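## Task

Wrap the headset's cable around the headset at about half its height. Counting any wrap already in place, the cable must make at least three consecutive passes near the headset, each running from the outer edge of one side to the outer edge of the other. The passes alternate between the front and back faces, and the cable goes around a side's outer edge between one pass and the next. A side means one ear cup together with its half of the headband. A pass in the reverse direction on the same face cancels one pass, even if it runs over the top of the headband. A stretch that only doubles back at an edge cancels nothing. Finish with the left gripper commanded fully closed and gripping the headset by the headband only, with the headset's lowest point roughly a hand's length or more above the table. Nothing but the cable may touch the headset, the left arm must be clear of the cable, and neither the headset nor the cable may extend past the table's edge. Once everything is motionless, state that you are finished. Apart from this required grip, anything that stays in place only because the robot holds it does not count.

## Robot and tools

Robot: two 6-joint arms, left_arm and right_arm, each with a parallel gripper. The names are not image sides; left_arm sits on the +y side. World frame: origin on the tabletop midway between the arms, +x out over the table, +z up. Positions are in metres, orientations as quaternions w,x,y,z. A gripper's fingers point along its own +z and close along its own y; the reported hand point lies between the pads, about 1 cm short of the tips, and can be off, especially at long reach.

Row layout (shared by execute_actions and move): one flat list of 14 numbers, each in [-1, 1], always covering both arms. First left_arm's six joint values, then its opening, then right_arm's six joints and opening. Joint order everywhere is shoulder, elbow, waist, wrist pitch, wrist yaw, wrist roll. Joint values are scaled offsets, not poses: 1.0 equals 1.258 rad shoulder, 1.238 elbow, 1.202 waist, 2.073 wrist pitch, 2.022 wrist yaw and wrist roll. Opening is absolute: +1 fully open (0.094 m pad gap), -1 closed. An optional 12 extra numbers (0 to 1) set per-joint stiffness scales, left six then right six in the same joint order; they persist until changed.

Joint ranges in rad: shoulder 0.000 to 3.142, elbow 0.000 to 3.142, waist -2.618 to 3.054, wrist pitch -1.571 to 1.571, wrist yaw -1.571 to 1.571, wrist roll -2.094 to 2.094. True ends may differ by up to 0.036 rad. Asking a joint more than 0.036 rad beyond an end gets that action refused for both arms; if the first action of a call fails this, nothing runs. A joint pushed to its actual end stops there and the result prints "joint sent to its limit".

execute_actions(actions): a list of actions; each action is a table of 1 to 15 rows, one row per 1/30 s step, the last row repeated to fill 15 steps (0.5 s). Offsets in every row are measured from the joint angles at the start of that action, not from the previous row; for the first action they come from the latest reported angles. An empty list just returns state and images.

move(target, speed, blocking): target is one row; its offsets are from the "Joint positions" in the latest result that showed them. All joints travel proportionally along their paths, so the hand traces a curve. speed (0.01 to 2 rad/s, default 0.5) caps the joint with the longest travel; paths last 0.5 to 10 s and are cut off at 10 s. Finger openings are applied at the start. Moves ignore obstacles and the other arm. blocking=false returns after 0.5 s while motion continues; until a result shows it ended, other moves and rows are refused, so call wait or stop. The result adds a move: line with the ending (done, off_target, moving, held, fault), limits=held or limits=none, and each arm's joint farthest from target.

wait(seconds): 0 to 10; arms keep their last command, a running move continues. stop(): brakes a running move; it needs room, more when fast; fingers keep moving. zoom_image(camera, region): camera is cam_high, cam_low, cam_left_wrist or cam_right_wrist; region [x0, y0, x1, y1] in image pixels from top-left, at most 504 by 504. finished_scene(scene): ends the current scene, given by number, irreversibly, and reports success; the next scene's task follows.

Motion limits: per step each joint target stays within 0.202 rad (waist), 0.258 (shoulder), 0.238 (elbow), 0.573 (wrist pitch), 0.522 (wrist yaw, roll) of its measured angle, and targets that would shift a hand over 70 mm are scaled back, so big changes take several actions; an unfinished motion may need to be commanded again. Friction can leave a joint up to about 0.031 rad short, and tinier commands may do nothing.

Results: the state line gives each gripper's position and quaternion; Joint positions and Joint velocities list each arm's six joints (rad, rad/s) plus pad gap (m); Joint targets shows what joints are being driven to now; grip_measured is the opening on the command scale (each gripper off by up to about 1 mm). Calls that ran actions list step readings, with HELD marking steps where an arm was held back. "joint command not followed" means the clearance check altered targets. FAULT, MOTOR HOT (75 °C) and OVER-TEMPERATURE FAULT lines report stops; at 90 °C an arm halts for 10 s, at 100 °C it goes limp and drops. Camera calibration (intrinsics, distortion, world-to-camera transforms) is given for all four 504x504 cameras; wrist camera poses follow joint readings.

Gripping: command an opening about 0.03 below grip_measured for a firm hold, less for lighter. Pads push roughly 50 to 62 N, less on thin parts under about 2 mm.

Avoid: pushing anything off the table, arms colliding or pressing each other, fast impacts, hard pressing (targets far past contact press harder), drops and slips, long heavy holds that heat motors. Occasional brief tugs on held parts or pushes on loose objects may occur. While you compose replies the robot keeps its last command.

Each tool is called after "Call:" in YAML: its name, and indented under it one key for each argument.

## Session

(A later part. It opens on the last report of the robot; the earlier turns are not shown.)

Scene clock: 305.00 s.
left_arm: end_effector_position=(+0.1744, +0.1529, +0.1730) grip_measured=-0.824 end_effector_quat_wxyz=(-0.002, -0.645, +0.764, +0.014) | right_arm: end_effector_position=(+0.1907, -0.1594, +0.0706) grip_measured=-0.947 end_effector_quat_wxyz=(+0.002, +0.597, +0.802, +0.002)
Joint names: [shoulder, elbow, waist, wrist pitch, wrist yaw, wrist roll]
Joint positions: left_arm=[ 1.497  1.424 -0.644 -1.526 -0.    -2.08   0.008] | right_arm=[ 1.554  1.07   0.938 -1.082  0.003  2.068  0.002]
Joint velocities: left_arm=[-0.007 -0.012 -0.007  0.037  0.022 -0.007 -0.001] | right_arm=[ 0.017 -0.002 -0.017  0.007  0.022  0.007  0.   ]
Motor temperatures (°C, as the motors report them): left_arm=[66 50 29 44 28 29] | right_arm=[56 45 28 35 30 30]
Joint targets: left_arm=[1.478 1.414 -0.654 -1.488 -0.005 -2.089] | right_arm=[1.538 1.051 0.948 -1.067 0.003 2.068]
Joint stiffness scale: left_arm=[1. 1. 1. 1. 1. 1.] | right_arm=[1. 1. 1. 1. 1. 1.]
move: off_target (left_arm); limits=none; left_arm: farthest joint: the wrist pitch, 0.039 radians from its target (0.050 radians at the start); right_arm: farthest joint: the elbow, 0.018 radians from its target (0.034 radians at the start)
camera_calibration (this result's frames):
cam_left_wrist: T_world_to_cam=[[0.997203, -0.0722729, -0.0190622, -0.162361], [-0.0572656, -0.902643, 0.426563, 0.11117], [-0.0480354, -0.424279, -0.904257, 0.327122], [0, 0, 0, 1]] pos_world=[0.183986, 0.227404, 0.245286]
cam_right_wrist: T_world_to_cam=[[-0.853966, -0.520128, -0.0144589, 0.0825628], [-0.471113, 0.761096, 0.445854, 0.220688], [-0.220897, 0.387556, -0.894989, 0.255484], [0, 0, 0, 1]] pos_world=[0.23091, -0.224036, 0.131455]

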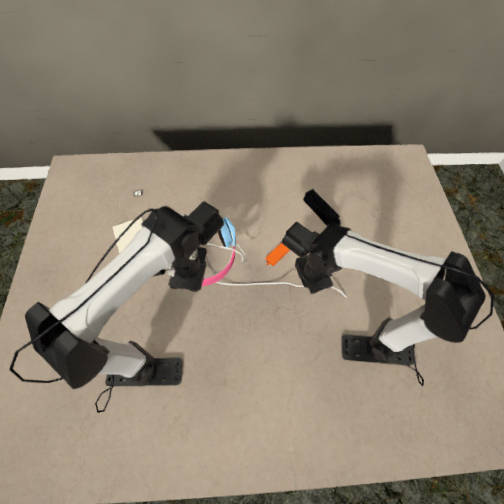

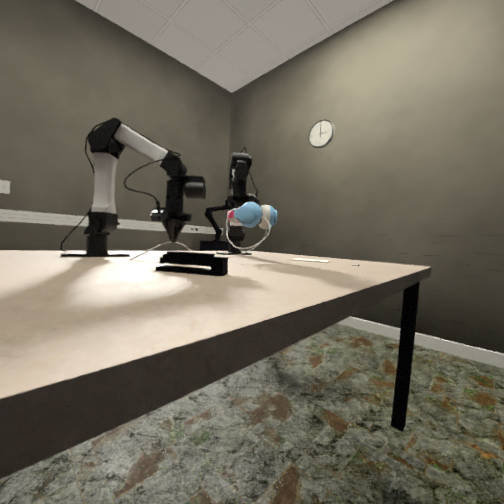

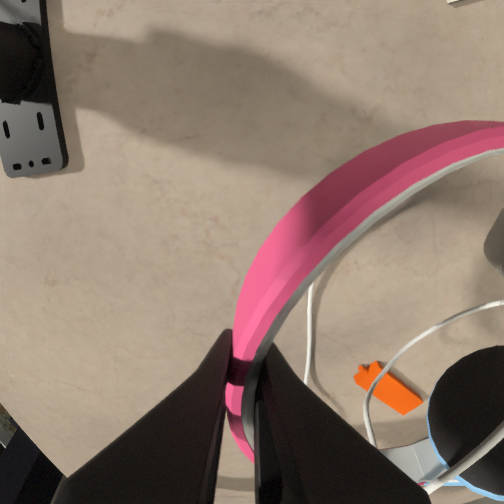

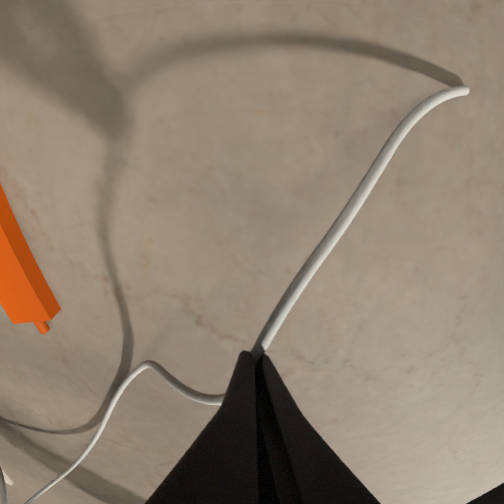

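Call:
move:
  target: [-0.051,-0.145,0,0.09,0,0,-1,-0.263,0.48,-0.032,-0.189,0,0,-1]
  speed: 0.35

Call:
zoom_image:
  camera: "cam_high"
  region: [150, 170, 390, 350]

Call:
zoom_image:
  camera: "cam_low"
  region: [120, 120, 320, 270]

Scene clock: 339.57 s.
left_arm: end_effector_position=(+0.1717, +0.1540, +0.1391) grip_measured=-0.824 end_effector_quat_wxyz=(-0.003, -0.645, +0.764, +0.005) | right_arm: end_effector_position=(+0.1917, -0.1685, +0.3055) grip_measured=-0.947 end_effector_quat_wxyz=(+0.042, +0.587, +0.766, +0.261)
Joint names: [shoulder, elbow, waist, wrist pitch, wrist yaw, wrist roll]
Joint positions: left_arm=[ 1.457  1.253 -0.644 -1.378  0.005 -2.081  0.008] | right_arm=[ 1.229  1.65   0.911 -1.457  0.003  2.068  0.002]
Joint velocities: left_arm=[ 0.017 -0.017 -0.007  0.037 -0.007  0.066  0.   ] | right_arm=[ 0.007  0.002 -0.007 -0.066 -0.007 -0.037 -0.   ]
Motor temperatures (°C, as the motors report them): left_arm=[61 50 29 44 28 29] | right_arm=[54 45 28 34 30 30]
Joint targets: left_arm=[1.432 1.244 -0.644 -1.339 -0.001 -2.080] | right_arm=[1.223 1.664 0.900 -1.473 0.003 2.068]
Joint stiffness scale: left_arm=[1. 1. 1. 1. 1. 1.] | right_arm=[1. 1. 1. 1. 1. 1.]
move: off_target (left_arm); limits=none; left_arm: farthest joint: the wrist pitch, 0.039 radians from its target (0.187 radians at the start); right_arm: farthest joint: the wrist pitch, 0.017 radians from its target (0.392 radians at the start)
camera_calibration (this result's frames):
cam_left_wrist: T_world_to_cam=[[0.997375, -0.0719915, -0.00777742, -0.161815], [-0.0612745, -0.89634, 0.439113, 0.124453], [-0.0385836, -0.437484, -0.898398, 0.296434], [0, 0, 0, 1]] pos_world=[0.180454, 0.229588, 0.210408]
cam_right_wrist: T_world_to_cam=[[-0.76629, -0.399581, -0.503126, 0.234796], [-0.633795, 0.598553, 0.489937, 0.113618], [0.105378, 0.694312, -0.711917, 0.402632], [0, 0, 0, 1]] pos_world=[0.209503, -0.253739, 0.349107]

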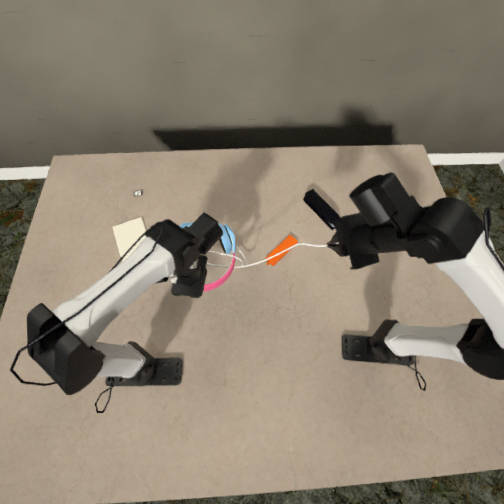

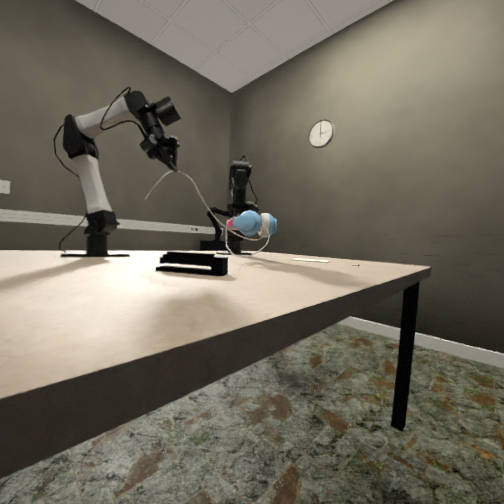

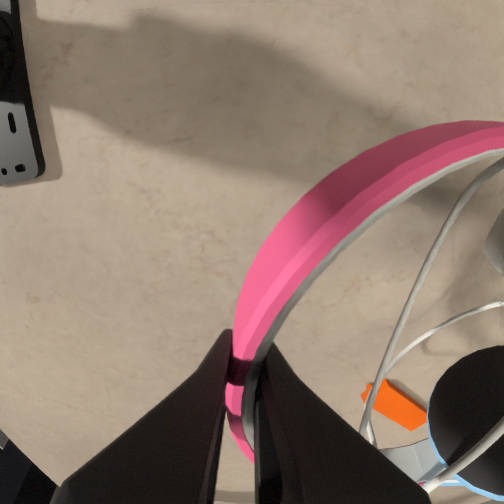

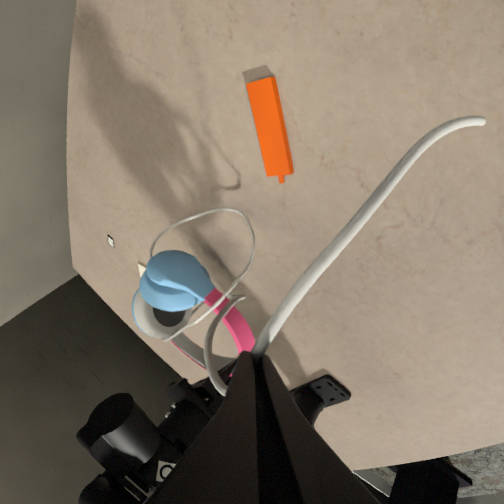

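Region (150, 170, 390, 350) of cam_high's 504x504 image, scaled by 2.100, with more detail than that image has; it fills the top 378 rows of this view, and the rest is white.

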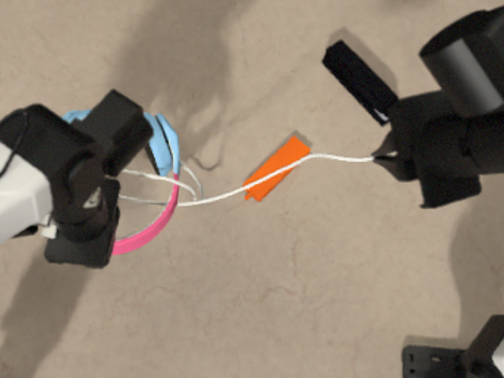

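Region (120, 120, 320, 270) of cam_low's 504x504 image, scaled by 2.520, with more detail than that image has; it fills the top 378 rows of this view, and the rest is white.

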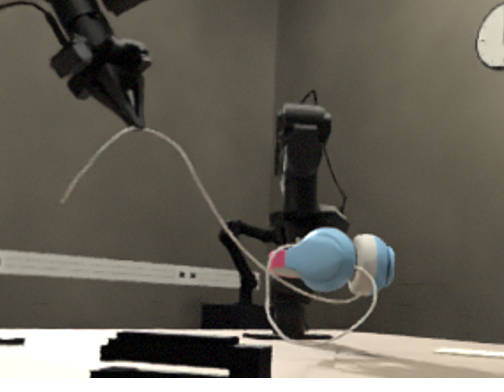

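Call:
move:
  target: [-0.015,0,0,0.018,0,0,-1,0.258,0.454,0.135,0.184,0,-0.53,-1]
  speed: 0.5

Call:
zoom_image:
  camera: "cam_high"
  region: [150, 150, 350, 330]

Call:
zoom_image:
  camera: "cam_low"
  region: [150, 90, 330, 270]

Scene clock: 370.93 s.
left_arm: end_effector_position=(+0.1731, +0.1506, +0.1391) grip_measured=-0.824 end_effector_quat_wxyz=(-0.007, -0.645, +0.764, -0.003) | right_arm: end_effector_position=(+0.2459, -0.0346, +0.4587) grip_measured=-0.947 end_effector_quat_wxyz=(+0.299, +0.039, +0.854, +0.424)
Joint names: [shoulder, elbow, waist, wrist pitch, wrist yaw, wrist roll]
Joint positions: left_arm=[ 1.457  1.253 -0.644 -1.365  0.015 -2.081  0.008] | right_arm=[ 1.546  2.187  1.063 -1.121  0.003  1.003  0.003]
Joint velocities: left_arm=[-0.027 -0.007  0.007  0.007 -0.022  0.022  0.   ] | right_arm=[ 0.007 -0.002 -0.017 -0.022  0.007  0.022  0.001]
Motor temperatures (°C, as the motors report them): left_arm=[59 50 29 43 28 29] | right_arm=[48 48 28 36 30 30]
Joint targets: left_arm=[1.438 1.253 -0.644 -1.341 0.005 -2.081] | right_arm=[1.553 2.212 1.073 -1.076 0.003 0.997]
Joint stiffness scale: left_arm=[1. 1. 1. 1. 1. 1.] | right_arm=[1. 1. 1. 1. 1. 1.]
move: off_target (left_arm, right_arm); limits=none; left_arm: farthest joint: the wrist pitch, 0.024 radians from its target (0.037 radians at the start); right_arm: farthest joint: the wrist pitch, 0.046 radians from its target (0.382 radians at the start)
camera_calibration (this result's frames):
cam_left_wrist: T_world_to_cam=[[0.997399, -0.0720317, -0.00267592, -0.164212], [-0.0629882, -0.889024, 0.453507, 0.118652], [-0.0350459, -0.452159, -0.891249, 0.295591], [0, 0, 0, 1]] pos_world=[0.181617, 0.22731, 0.209196]
cam_right_wrist: T_world_to_cam=[[0.392862, -0.691246, -0.606497, 0.159227], [-0.90718, -0.183302, -0.378716, 0.431441], [0.150614, 0.698985, -0.699097, 0.396237], [0, 0, 0, 1]] pos_world=[0.269161, -0.0878148, 0.536971]

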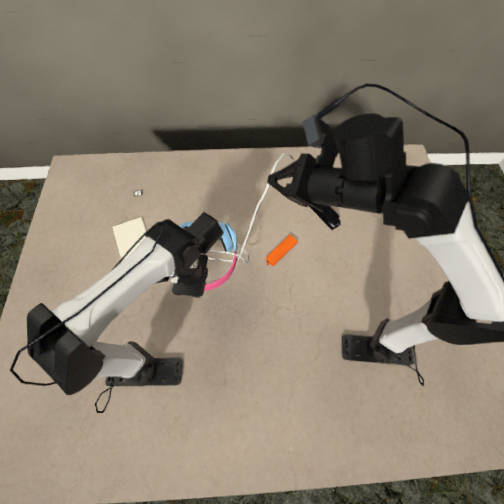

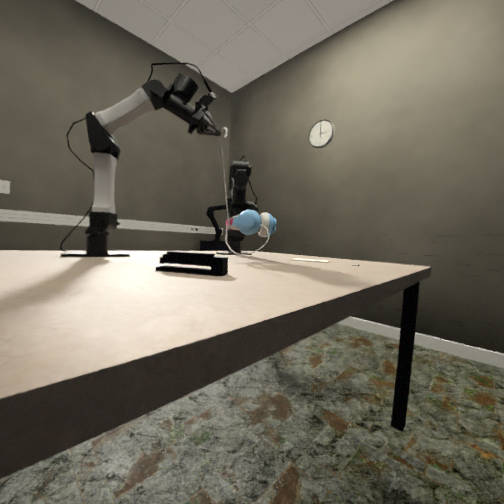

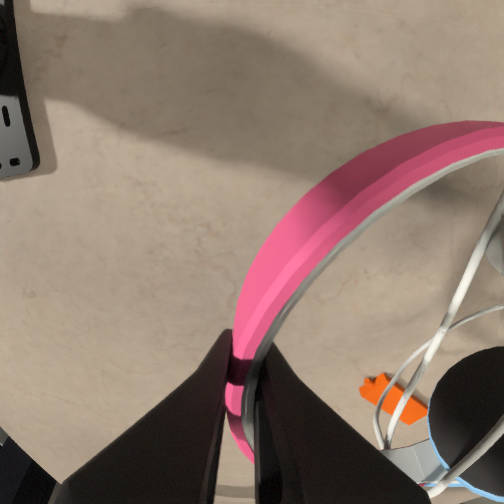

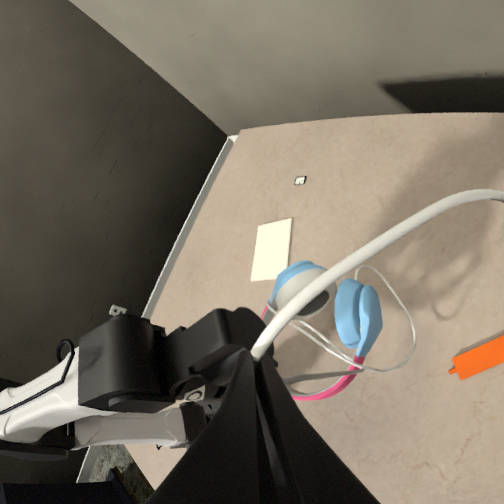

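Region (150, 150, 350, 330) of cam_high's 504x504 image, scaled by 2.520, with more detail than that image has; it fills the top 454 rows of this view, and the rest is white.

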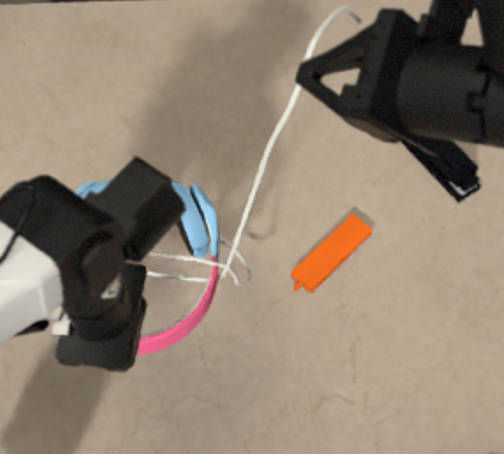

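Region (150, 90, 330, 270) of cam_low's 504x504 image, scaled by 2.800, with more detail than that image has.

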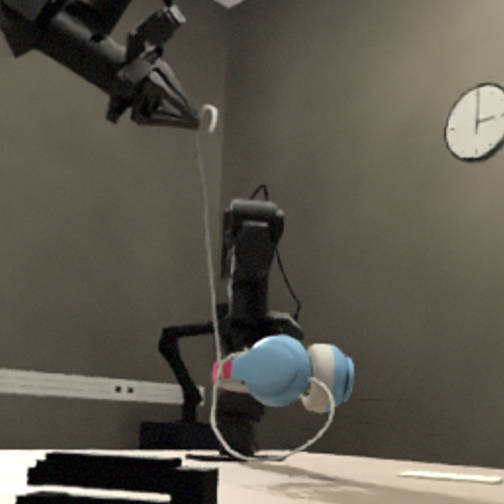

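Call:
move:
  target: [0.157,0.175,0.033,0.005,-0.005,0.761,-1,-0.111,-0.17,0.0965,0.037,0,-0.2,-1]
  speed: 0.5

Call:
zoom_image:
  camera: "cam_high"
  region: [150, 170, 350, 350]

Call:
zoom_image:
  camera: "cam_low"
  region: [150, 90, 330, 270]

Scene clock: 389.37 s.
left_arm: end_effector_position=(+0.2191, +0.1289, +0.1395) grip_measured=-0.823 end_effector_quat_wxyz=(+0.000, +0.049, +0.999, +0.003) | right_arm: end_effector_position=(+0.2008, -0.0291, +0.4388) grip_measured=-0.947 end_effector_quat_wxyz=(+0.351, -0.176, +0.843, +0.369)
Joint names: [shoulder, elbow, waist, wrist pitch, wrist yaw, wrist roll]
Joint positions: left_arm=[ 1.649  1.444 -0.615 -1.367 -0.005 -0.551  0.008] | right_arm=[ 1.424  1.993  1.168 -1.072  0.003  0.606  0.003]
Joint velocities: left_arm=[ 0.002 -0.017 -0.002  0.037 -0.022  0.051  0.001] | right_arm=[-0.012  0.007 -0.012  0.037 -0.037 -0.037 -0.001]
Motor temperatures (°C, as the motors report them): left_arm=[58 51 29 42 28 29] | right_arm=[48 48 28 42 30 30]
Joint targets: left_arm=[1.654 1.470 -0.604 -1.354 0.005 -0.542] | right_arm=[1.406 1.977 1.179 -1.044 0.003 0.599]
Joint stiffness scale: left_arm=[1. 1. 1. 1. 1. 1.] | right_arm=[1. 1. 1. 1. 1. 1.]
move: off_target (left_arm, right_arm); limits=none; left_arm: farthest joint: the elbow, 0.026 radians from its target (0.216 radians at the start); right_arm: farthest joint: the wrist pitch, 0.028 radians from its target (0.077 radians at the start)
camera_calibration (this result's frames):
cam_left_wrist: T_world_to_cam=[[-0.00202197, -0.999997, -0.00142898, 0.126782], [-0.897793, 0.00118597, 0.440416, 0.172102], [-0.440413, 0.00217344, -0.897793, 0.31893], [0, 0, 0, 1]] pos_world=[0.295229, 0.125884, 0.210718]
cam_right_wrist: T_world_to_cam=[[0.716451, -0.628069, -0.303688, -0.0273052], [-0.676552, -0.519297, -0.522119, 0.390832], [0.170223, 0.579534, -0.796972, 0.420818], [0, 0, 0, 1]] pos_world=[0.212348, -0.0580695, 0.531149]

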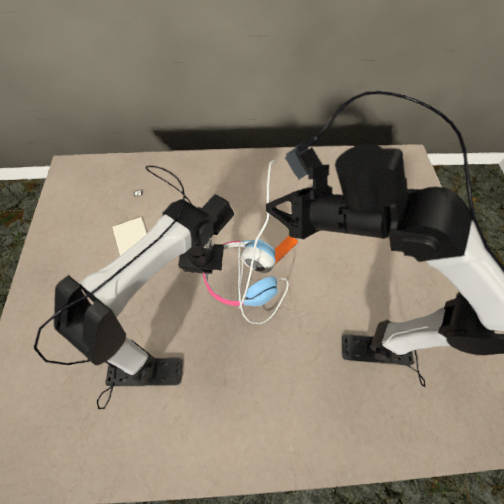

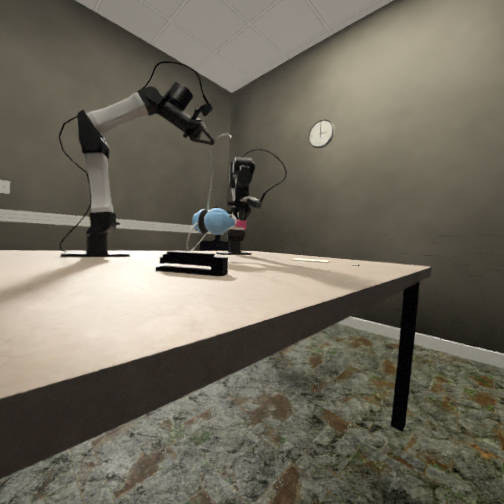

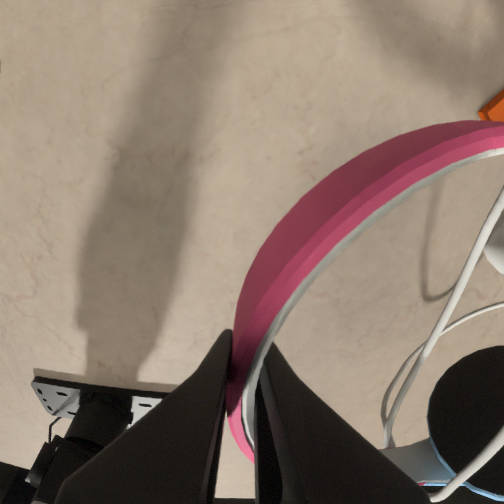

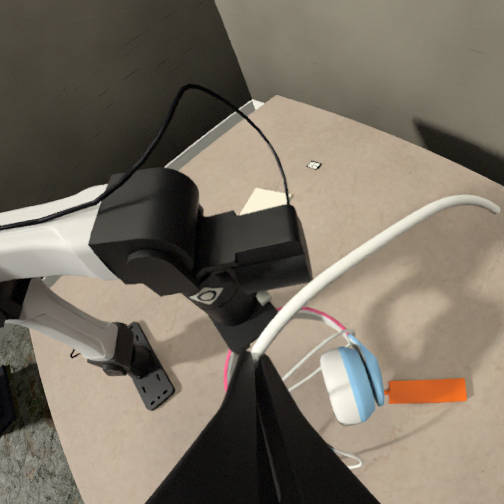

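Region (150, 170, 350, 350) of cam_high's 504x504 image, scaled by 2.520, with more detail than that image has; it fills the top 454 rows of this view, and the rest is white.

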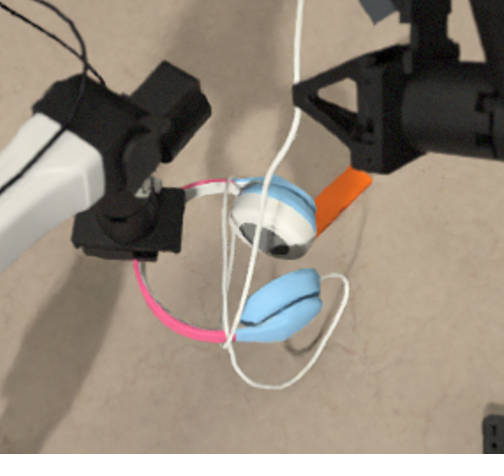

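Region (150, 90, 330, 270) of cam_low's 504x504 image, scaled by 2.800, with more detail than that image has.

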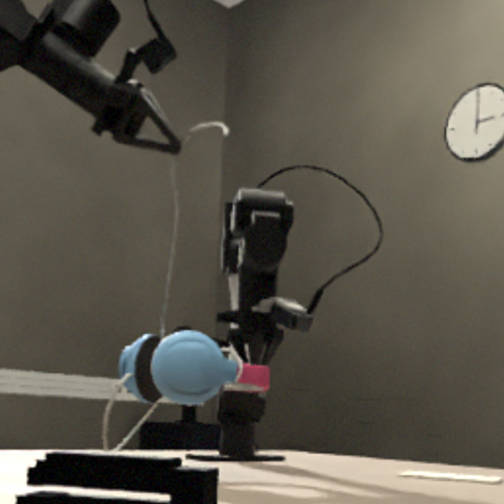

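Call:
move:
  target: [0.179,0.239,0.027,-0.032,0.005,0.744,-1,-0.0997,-0.231,0.057,-0.044,0,0.3,-1]
  speed: 0.5

Call:
zoom_image:
  camera: "cam_high"
  region: [150, 170, 350, 350]

Call:
zoom_image:
  camera: "cam_low"
  region: [150, 110, 310, 270]

Scene clock: 410.93 s.
left_arm: end_effector_position=(+0.2738, +0.0982, +0.1432) grip_measured=-0.822 end_effector_quat_wxyz=(+0.012, +0.706, +0.708, +0.007) | right_arm: end_effector_position=(+0.1655, -0.0488, +0.3545) grip_measured=-0.947 end_effector_quat_wxyz=(+0.168, +0.060, +0.914, +0.365)
Joint names: [shoulder, elbow, waist, wrist pitch, wrist yaw, wrist roll]
Joint positions: left_arm=[ 1.867  1.718 -0.593 -1.396 -0.011  0.94   0.008] | right_arm=[ 1.317  1.723  1.227 -1.15   0.003  1.208  0.003]
Joint velocities: left_arm=[ 0.002 -0.007  0.007 -0.037 -0.007  0.007 -0.   ] | right_arm=[-0.002 -0.002 -0.007  0.007  0.037 -0.051  0.001]
Motor temperatures (°C, as the motors report them): left_arm=[58 54 29 41 28 29] | right_arm=[48 47 28 44 30 30]
Joint targets: left_arm=[1.875 1.739 -0.582 -1.434 0.005 0.954] | right_arm=[1.298 1.707 1.237 -1.164 0.003 1.212]
Joint stiffness scale: left_arm=[1. 1. 1. 1. 1. 1.] | right_arm=[1. 1. 1. 1. 1. 1.]
move: off_target (left_arm); limits=none; left_arm: farthest joint: the wrist pitch, 0.037 radians from its target (0.066 radians at the start); right_arm: farthest joint: the shoulder, 0.018 radians from its target (0.125 radians at the start)
camera_calibration (this result's frames):
cam_left_wrist: T_world_to_cam=[[-0.994796, -0.0993702, -0.0224834, 0.282611], [-0.0992654, 0.89566, 0.43352, -0.0859149], [-0.0229415, 0.433496, -0.900863, 0.190202], [0, 0, 0, 1]] pos_world=[0.276975, 0.0225819, 0.214946]
cam_right_wrist: T_world_to_cam=[[0.252734, -0.755389, -0.604576, 0.137169], [-0.96311, -0.256112, -0.0826135, 0.21714], [-0.0924338, 0.603153, -0.792251, 0.414003], [0, 0, 0, 1]] pos_world=[0.21273, -0.0904789, 0.428862]

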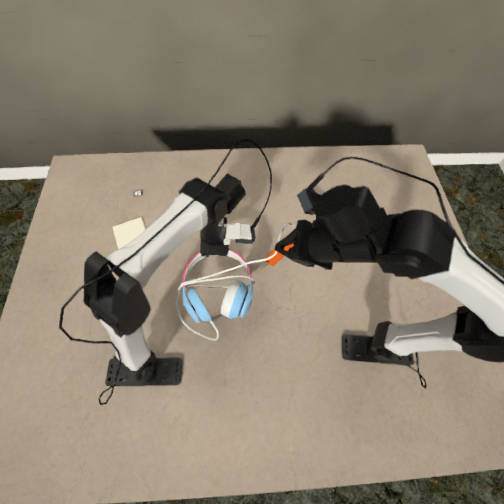

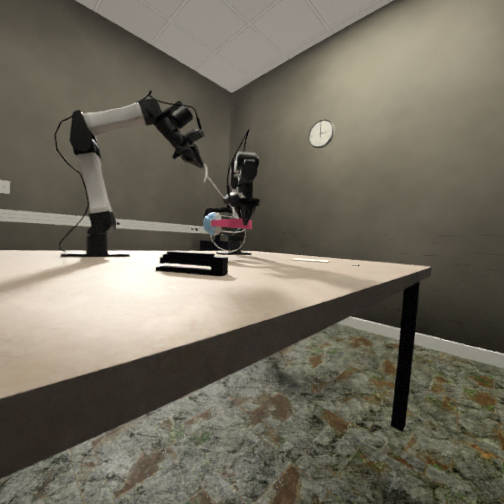

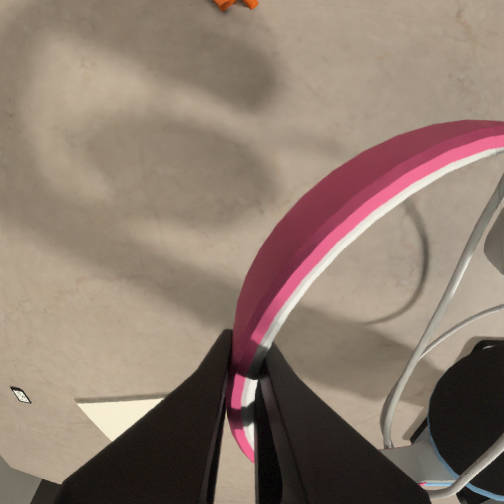

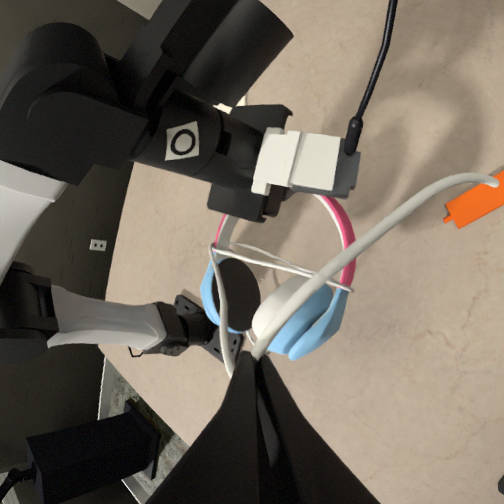

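Region (150, 170, 350, 350) of cam_high's 504x504 image, scaled by 2.520, with more detail than that image has; it fills the top 454 rows of this view, and the rest is white.

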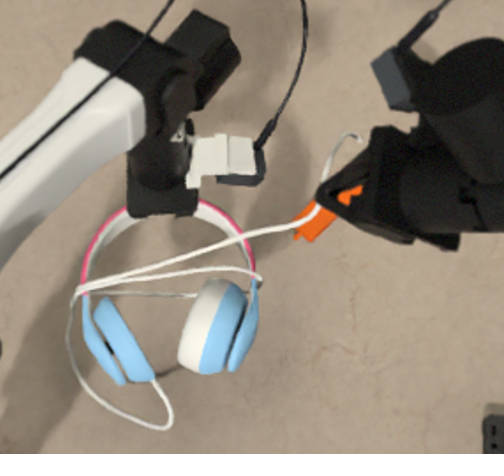

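Region (150, 110, 310, 270) of cam_low's 504x504 image, scaled by 3.150, with more detail than that image has.

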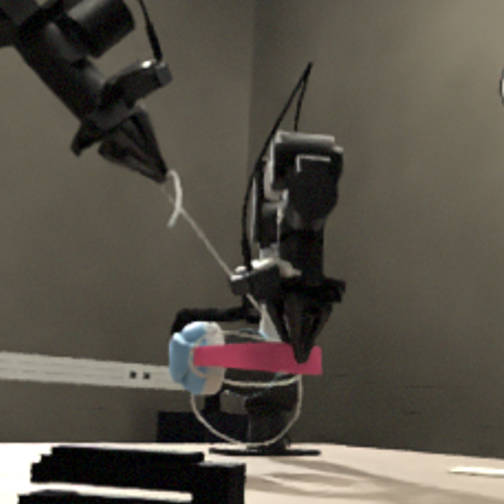

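Call:
move:
  target: [0,0.015,0,-0.016,0.005,0,-1,0.036,-0.528,-0.168,0.09,0,0.39,-1]
  speed: 0.45

Call:
zoom_image:
  camera: "cam_high"
  region: [160, 210, 330, 350]

Call:
zoom_image:
  camera: "cam_low"
  region: [130, 150, 290, 270]

Scene clock: 442.50 s.
left_arm: end_effector_position=(+0.2742, +0.0982, +0.1432) grip_measured=-0.822 end_effector_quat_wxyz=(+0.012, +0.705, +0.709, +0.008) | right_arm: end_effector_position=(+0.1930, -0.1136, +0.1342) grip_measured=-0.947 end_effector_quat_wxyz=(+0.020, +0.516, +0.839, +0.170)
Joint names: [shoulder, elbow, waist, wrist pitch, wrist yaw, wrist roll]
Joint positions: left_arm=[ 1.867  1.718 -0.593 -1.395 -0.012  0.937  0.008] | right_arm=[ 1.35   1.089  1.038 -0.966 -0.004  1.991  0.002]
Joint velocities: left_arm=[-0.007 -0.002 -0.007 -0.022 -0.007 -0.095  0.001] | right_arm=[ 0.007  0.002  0.012 -0.037  0.037  0.007 -0.001]
Motor temperatures (°C, as the motors report them): left_arm=[60 56 29 40 28 29] | right_arm=[48 46 28 42 30 30]
Joint targets: left_arm=[1.867 1.736 -0.593 -1.429 -0.001 0.940] | right_arm=[1.362 1.069 1.025 -0.964 0.003 1.996]
Joint stiffness scale: left_arm=[1. 1. 1. 1. 1. 1.] | right_arm=[1. 1. 1. 1. 1. 1.]
move: off_target (left_arm); limits=none; left_arm: farthest joint: the wrist pitch, 0.034 radians from its target (0.033 radians at the start); right_arm: farthest joint: the elbow, 0.019 radians from its target (0.654 radians at the start)
camera_calibration (this result's frames):
cam_left_wrist: T_world_to_cam=[[-0.994449, -0.10243, -0.0240721, 0.283384], [-0.102709, 0.895276, 0.433511, -0.0848966], [-0.0228535, 0.433577, -0.900826, 0.190183], [0, 0, 0, 1]] pos_world=[0.277438, 0.0225737, 0.214948]
cam_right_wrist: T_world_to_cam=[[-0.711239, -0.615149, -0.340192, 0.11465], [-0.694859, 0.542023, 0.472633, 0.173172], [-0.106348, 0.572541, -0.81295, 0.283067], [0, 0, 0, 1]] pos_world=[0.231977, -0.185404, 0.187275]

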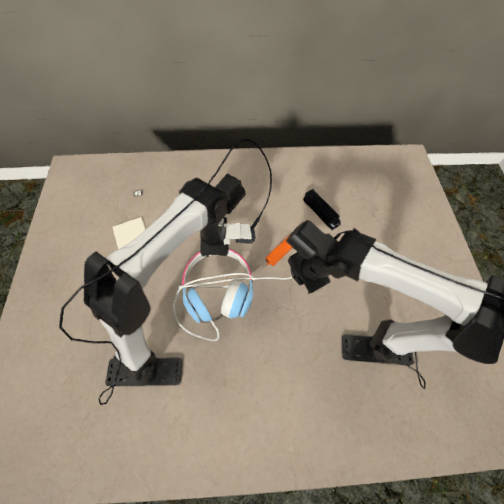

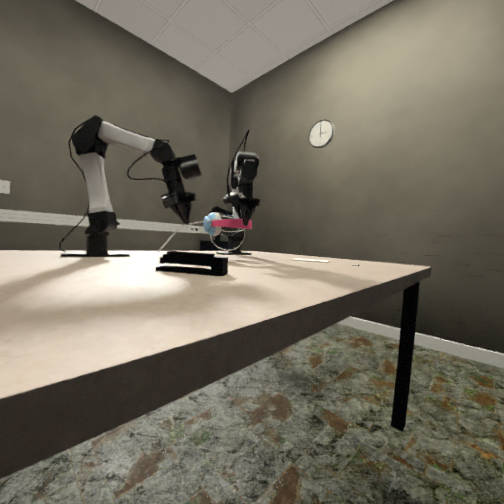

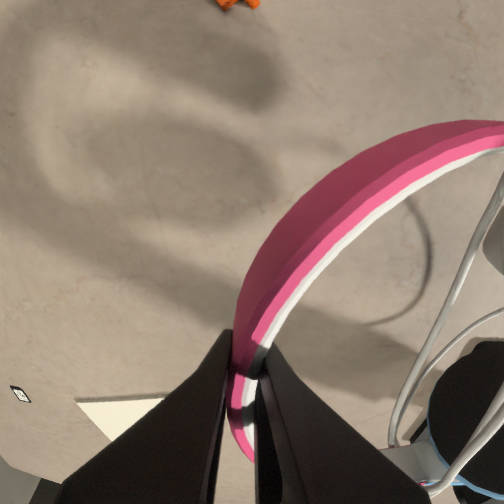

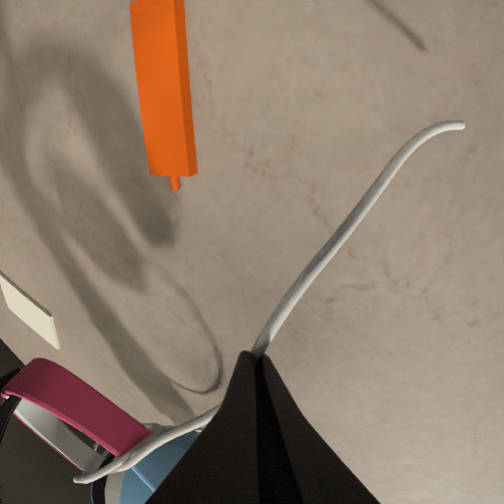

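Region (160, 210, 330, 350) of cam_high's 504x504 image, scaled by 2.965, with more detail than that image has; it fills the top 415 rows of this view, and the rest is white.

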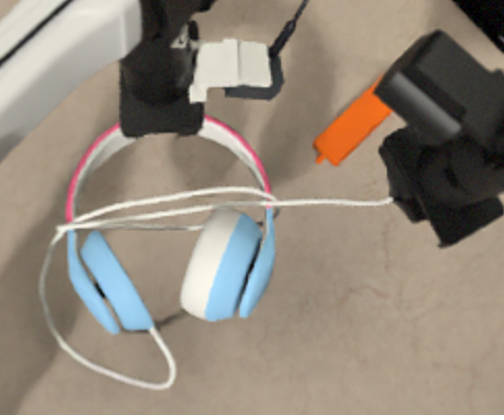

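Region (130, 150, 290, 270) of cam_low's 504x504 image, scaled by 3.150, with more detail than that image has; it fills the top 378 rows of this view, and the rest is white.

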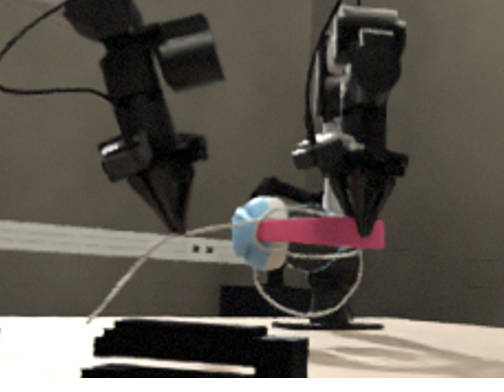

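Call:
move:
  target: [0,0.015,0,-0.016,0.005,0,-1,0.095,-0.13,-0.008,0.088,0,0,-1]
  speed: 0.2

Call:
zoom_image:
  camera: "cam_high"
  region: [160, 210, 330, 350]

Call:
zoom_image:
  camera: "cam_low"
  region: [150, 190, 270, 270]

Scene clock: 455.07 s.
left_arm: end_effector_position=(+0.2754, +0.0978, +0.1433) grip_measured=-0.822 end_effector_quat_wxyz=(+0.015, +0.702, +0.712, +0.010) | right_arm: end_effector_position=(+0.1974, -0.1029, +0.0785) grip_measured=-0.947 end_effector_quat_wxyz=(+0.009, +0.516, +0.842, +0.156)
Joint names: [shoulder, elbow, waist, wrist pitch, wrist yaw, wrist roll]
Joint positions: left_arm=[ 1.867  1.718 -0.593 -1.39  -0.015  0.928  0.008] | right_arm=[ 1.45   0.956  1.038 -0.763 -0.023  1.992  0.002]
Joint velocities: left_arm=[ 0.012 -0.017 -0.022 -0.037  0.007  0.007  0.   ] | right_arm=[ 0.007  0.007  0.007  0.051  0.051 -0.022 -0.001]
Motor temperatures (°C, as the motors report them): left_arm=[61 57 29 40 28 29] | right_arm=[47 46 28 40 30 30]
Joint targets: left_arm=[1.867 1.736 -0.593 -1.429 -0.002 0.937] | right_arm=[1.470 0.928 1.028 -0.784 -0.004 1.991]
Joint stiffness scale: left_arm=[1. 1. 1. 1. 1. 1.] | right_arm=[1. 1. 1. 1. 1. 1.]
move: off_target (left_arm, right_arm); limits=none; left_arm: farthest joint: the wrist pitch, 0.038 radians from its target (0.033 radians at the start); right_arm: farthest joint: the elbow, 0.028 radians from its target (0.161 radians at the start)
camera_calibration (this result's frames):
cam_left_wrist: T_world_to_cam=[[-0.993321, -0.111627, -0.0291952, 0.285878], [-0.113252, 0.894864, 0.431732, -0.0812351], [-0.0220673, 0.432155, -0.901529, 0.190444], [0, 0, 0, 1]] pos_world=[0.278972, 0.022305, 0.215109]
cam_right_wrist: T_world_to_cam=[[-0.718258, -0.622978, -0.309845, 0.103574], [-0.682314, 0.543485, 0.48895, 0.193213], [-0.136209, 0.562603, -0.815429, 0.2372], [0, 0, 0, 1]] pos_world=[0.238533, -0.173934, 0.13104]

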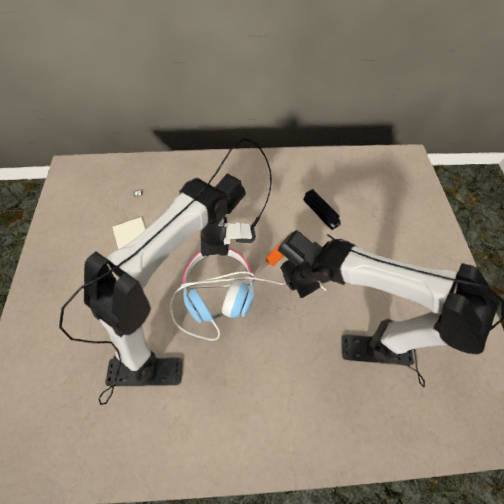

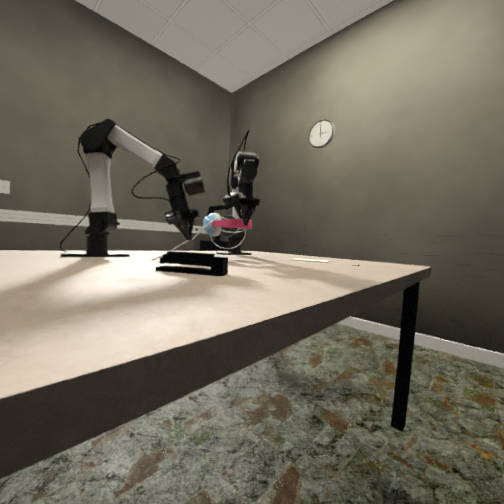

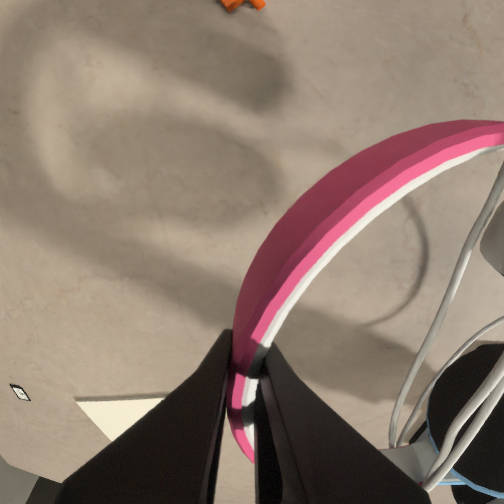

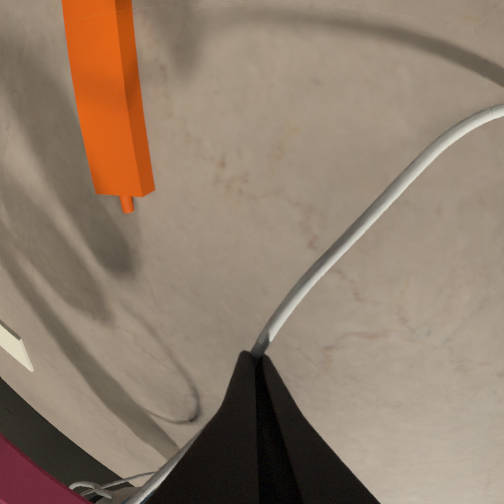

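Region (160, 210, 330, 350) of cam_high's 504x504 image, scaled by 2.965, with more detail than that image has; it fills the top 415 rows of this view, and the rest is white.

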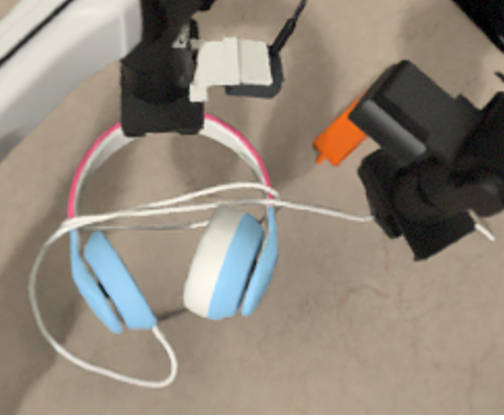

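Region (150, 190, 270, 270) of cam_low's 504x504 image, scaled by 4.200, with more detail than that image has.

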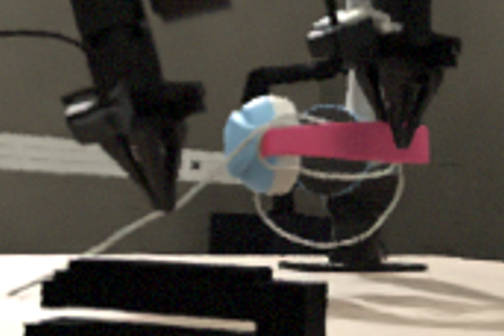

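Call:
execute_actions:
  actions:
    - [[0,0.015,0,-0.016,0.005,0,-1,0,0,0,0,0,0,-1],[0,0.015,0,-0.016,0.005,0,-1,0,0,0,0,0,0,-1],[0,0.015,0,-0.016,0.005,0,-1,0,0,0,0,0,0,-1],[0,0.015,0,-0.016,0.005,0,-1,0,0,0,0,0,0,-0.95],[0,0.015,0,-0.016,0.005,0,-1,0,0,0,0,0,0,-0.93],[0,0.015,0,-0.016,0.005,0,-1,0,0,0,0,0,0,-0.9],[0,0.015,0,-0.016,0.005,0,-1,0,0,0,0,0,0,-0.85],[0,0.015,0,-0.016,0.005,0,-1,0,0,0,0,0,0,-0.8],[0,0.015,0,-0.016,0.005,0,-1,0,0,0,0,0,0,-0.7],[0,0.015,0,-0.016,0.005,0,-1,0,0,0,0,0,0,-0.6]]

Call:
zoom_image:
  camera: "cam_high"
  region: [160, 210, 330, 350]

Call:
zoom_image:
  camera: "cam_low"
  region: [150, 190, 270, 270]

Scene clock: 463.50 s.
left_arm: end_effector_position=(+0.2753, +0.0979, +0.1433) grip_measured=-0.822 end_effector_quat_wxyz=(+0.014, +0.701, +0.713, +0.010) | right_arm: end_effector_position=(+0.1975, -0.1016, +0.0789) grip_measured=-0.603 end_effector_quat_wxyz=(+0.007, +0.516, +0.842, +0.159)
Joint names: [shoulder, elbow, waist, wrist pitch, wrist yaw, wrist roll]
Joint positions: left_arm=[ 1.867  1.718 -0.593 -1.391 -0.015  0.927  0.008] | right_arm=[ 1.45   0.956  1.038 -0.759 -0.027  1.992  0.019]
Joint velocities: left_arm=[-0.002 -0.002 -0.002 -0.022 -0.066 -0.007 -0.001] | right_arm=[ 0.017  0.007 -0.002  0.051  0.037  0.051  0.   ]
Motor temperatures (°C, as the motors report them): left_arm=[62 57 29 39 28 29] | right_arm=[46 46 28 39 30 30]
Joint targets: left_arm=[1.867 1.736 -0.593 -1.423 -0.004 0.928] | right_arm=[1.450 0.956 1.038 -0.763 -0.023 1.992]
Joint stiffness scale: left_arm=[1. 1. 1. 1. 1. 1.] | right_arm=[1. 1. 1. 1. 1. 1.]
Step readings (joint positions):
0: left_arm=[1.867 1.718 -0.593 -1.390 -0.015 0.928] | right_arm=[1.450 0.956 1.038 -0.763 -0.023 1.992]
1: left_arm=[1.867 1.718 -0.593 -1.390 -0.015 0.927] | right_arm=[1.450 0.956 1.038 -0.762 -0.024 1.992]
2: left_arm=[1.867 1.718 -0.593 -1.390 -0.015 0.927] | right_arm=[1.450 0.956 1.038 -0.760 -0.026 1.992]
4: left_arm=[1.867 1.718 -0.593 -1.390 -0.015 0.927] | right_arm=[1.450 0.956 1.038 -0.759 -0.027 1.992]
8: left_arm=[1.867 1.718 -0.593 -1.391 -0.015 0.927] | right_arm=[1.450 0.956 1.038 -0.759 -0.027 1.992]
15: Joint positions above
camera_calibration (this result's frames):
cam_left_wrist: T_world_to_cam=[[-0.993202, -0.112758, -0.0289017, 0.285845], [-0.114139, 0.894654, 0.431934, -0.0810559], [-0.0228469, 0.432296, -0.901442, 0.190604], [0, 0, 0, 1]] pos_world=[0.279005, 0.0223509, 0.21509]
cam_right_wrist: T_world_to_cam=[[-0.717511, -0.622024, -0.313472, 0.1048], [-0.682918, 0.539617, 0.492378, 0.191869], [-0.137116, 0.567362, -0.811972, 0.237185], [0, 0, 0, 1]] pos_world=[0.238748, -0.172917, 0.130967]

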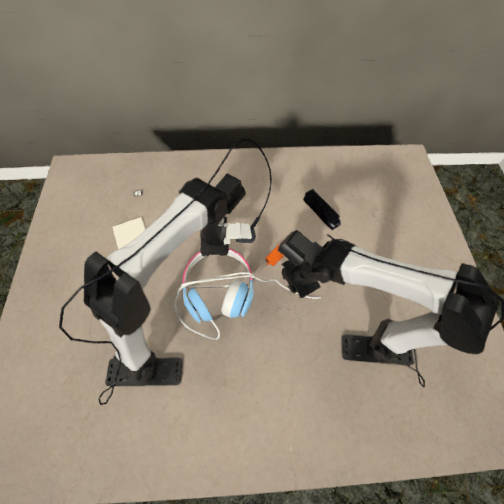

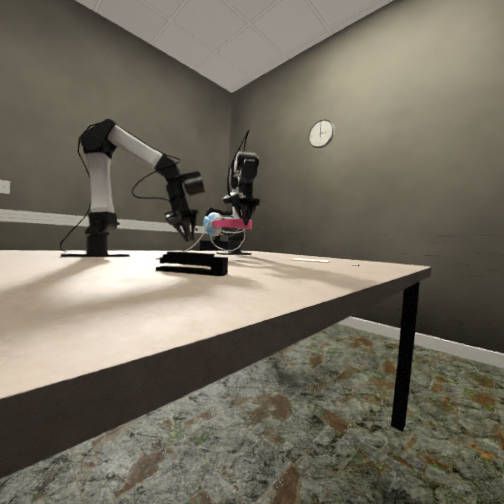

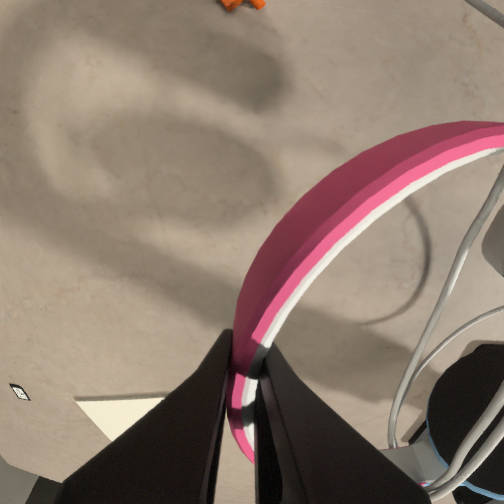

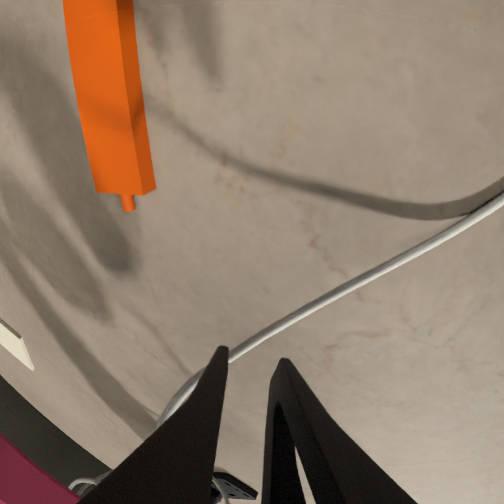

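Region (160, 210, 330, 350) of cam_high's 504x504 image, scaled by 2.965, with more detail than that image has; it fills the top 415 rows of this view, and the rest is white.

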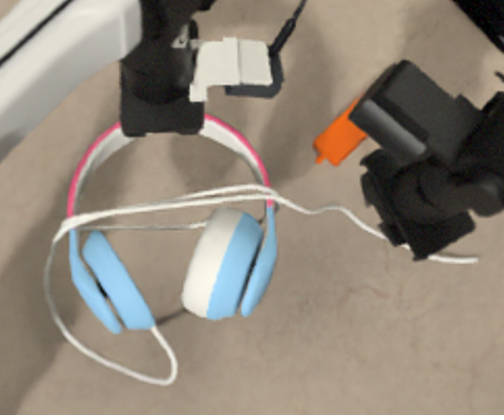

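Region (150, 190, 270, 270) of cam_low's 504x504 image, scaled by 4.200, with more detail than that image has.

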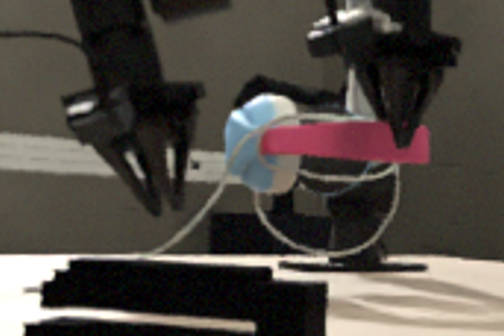

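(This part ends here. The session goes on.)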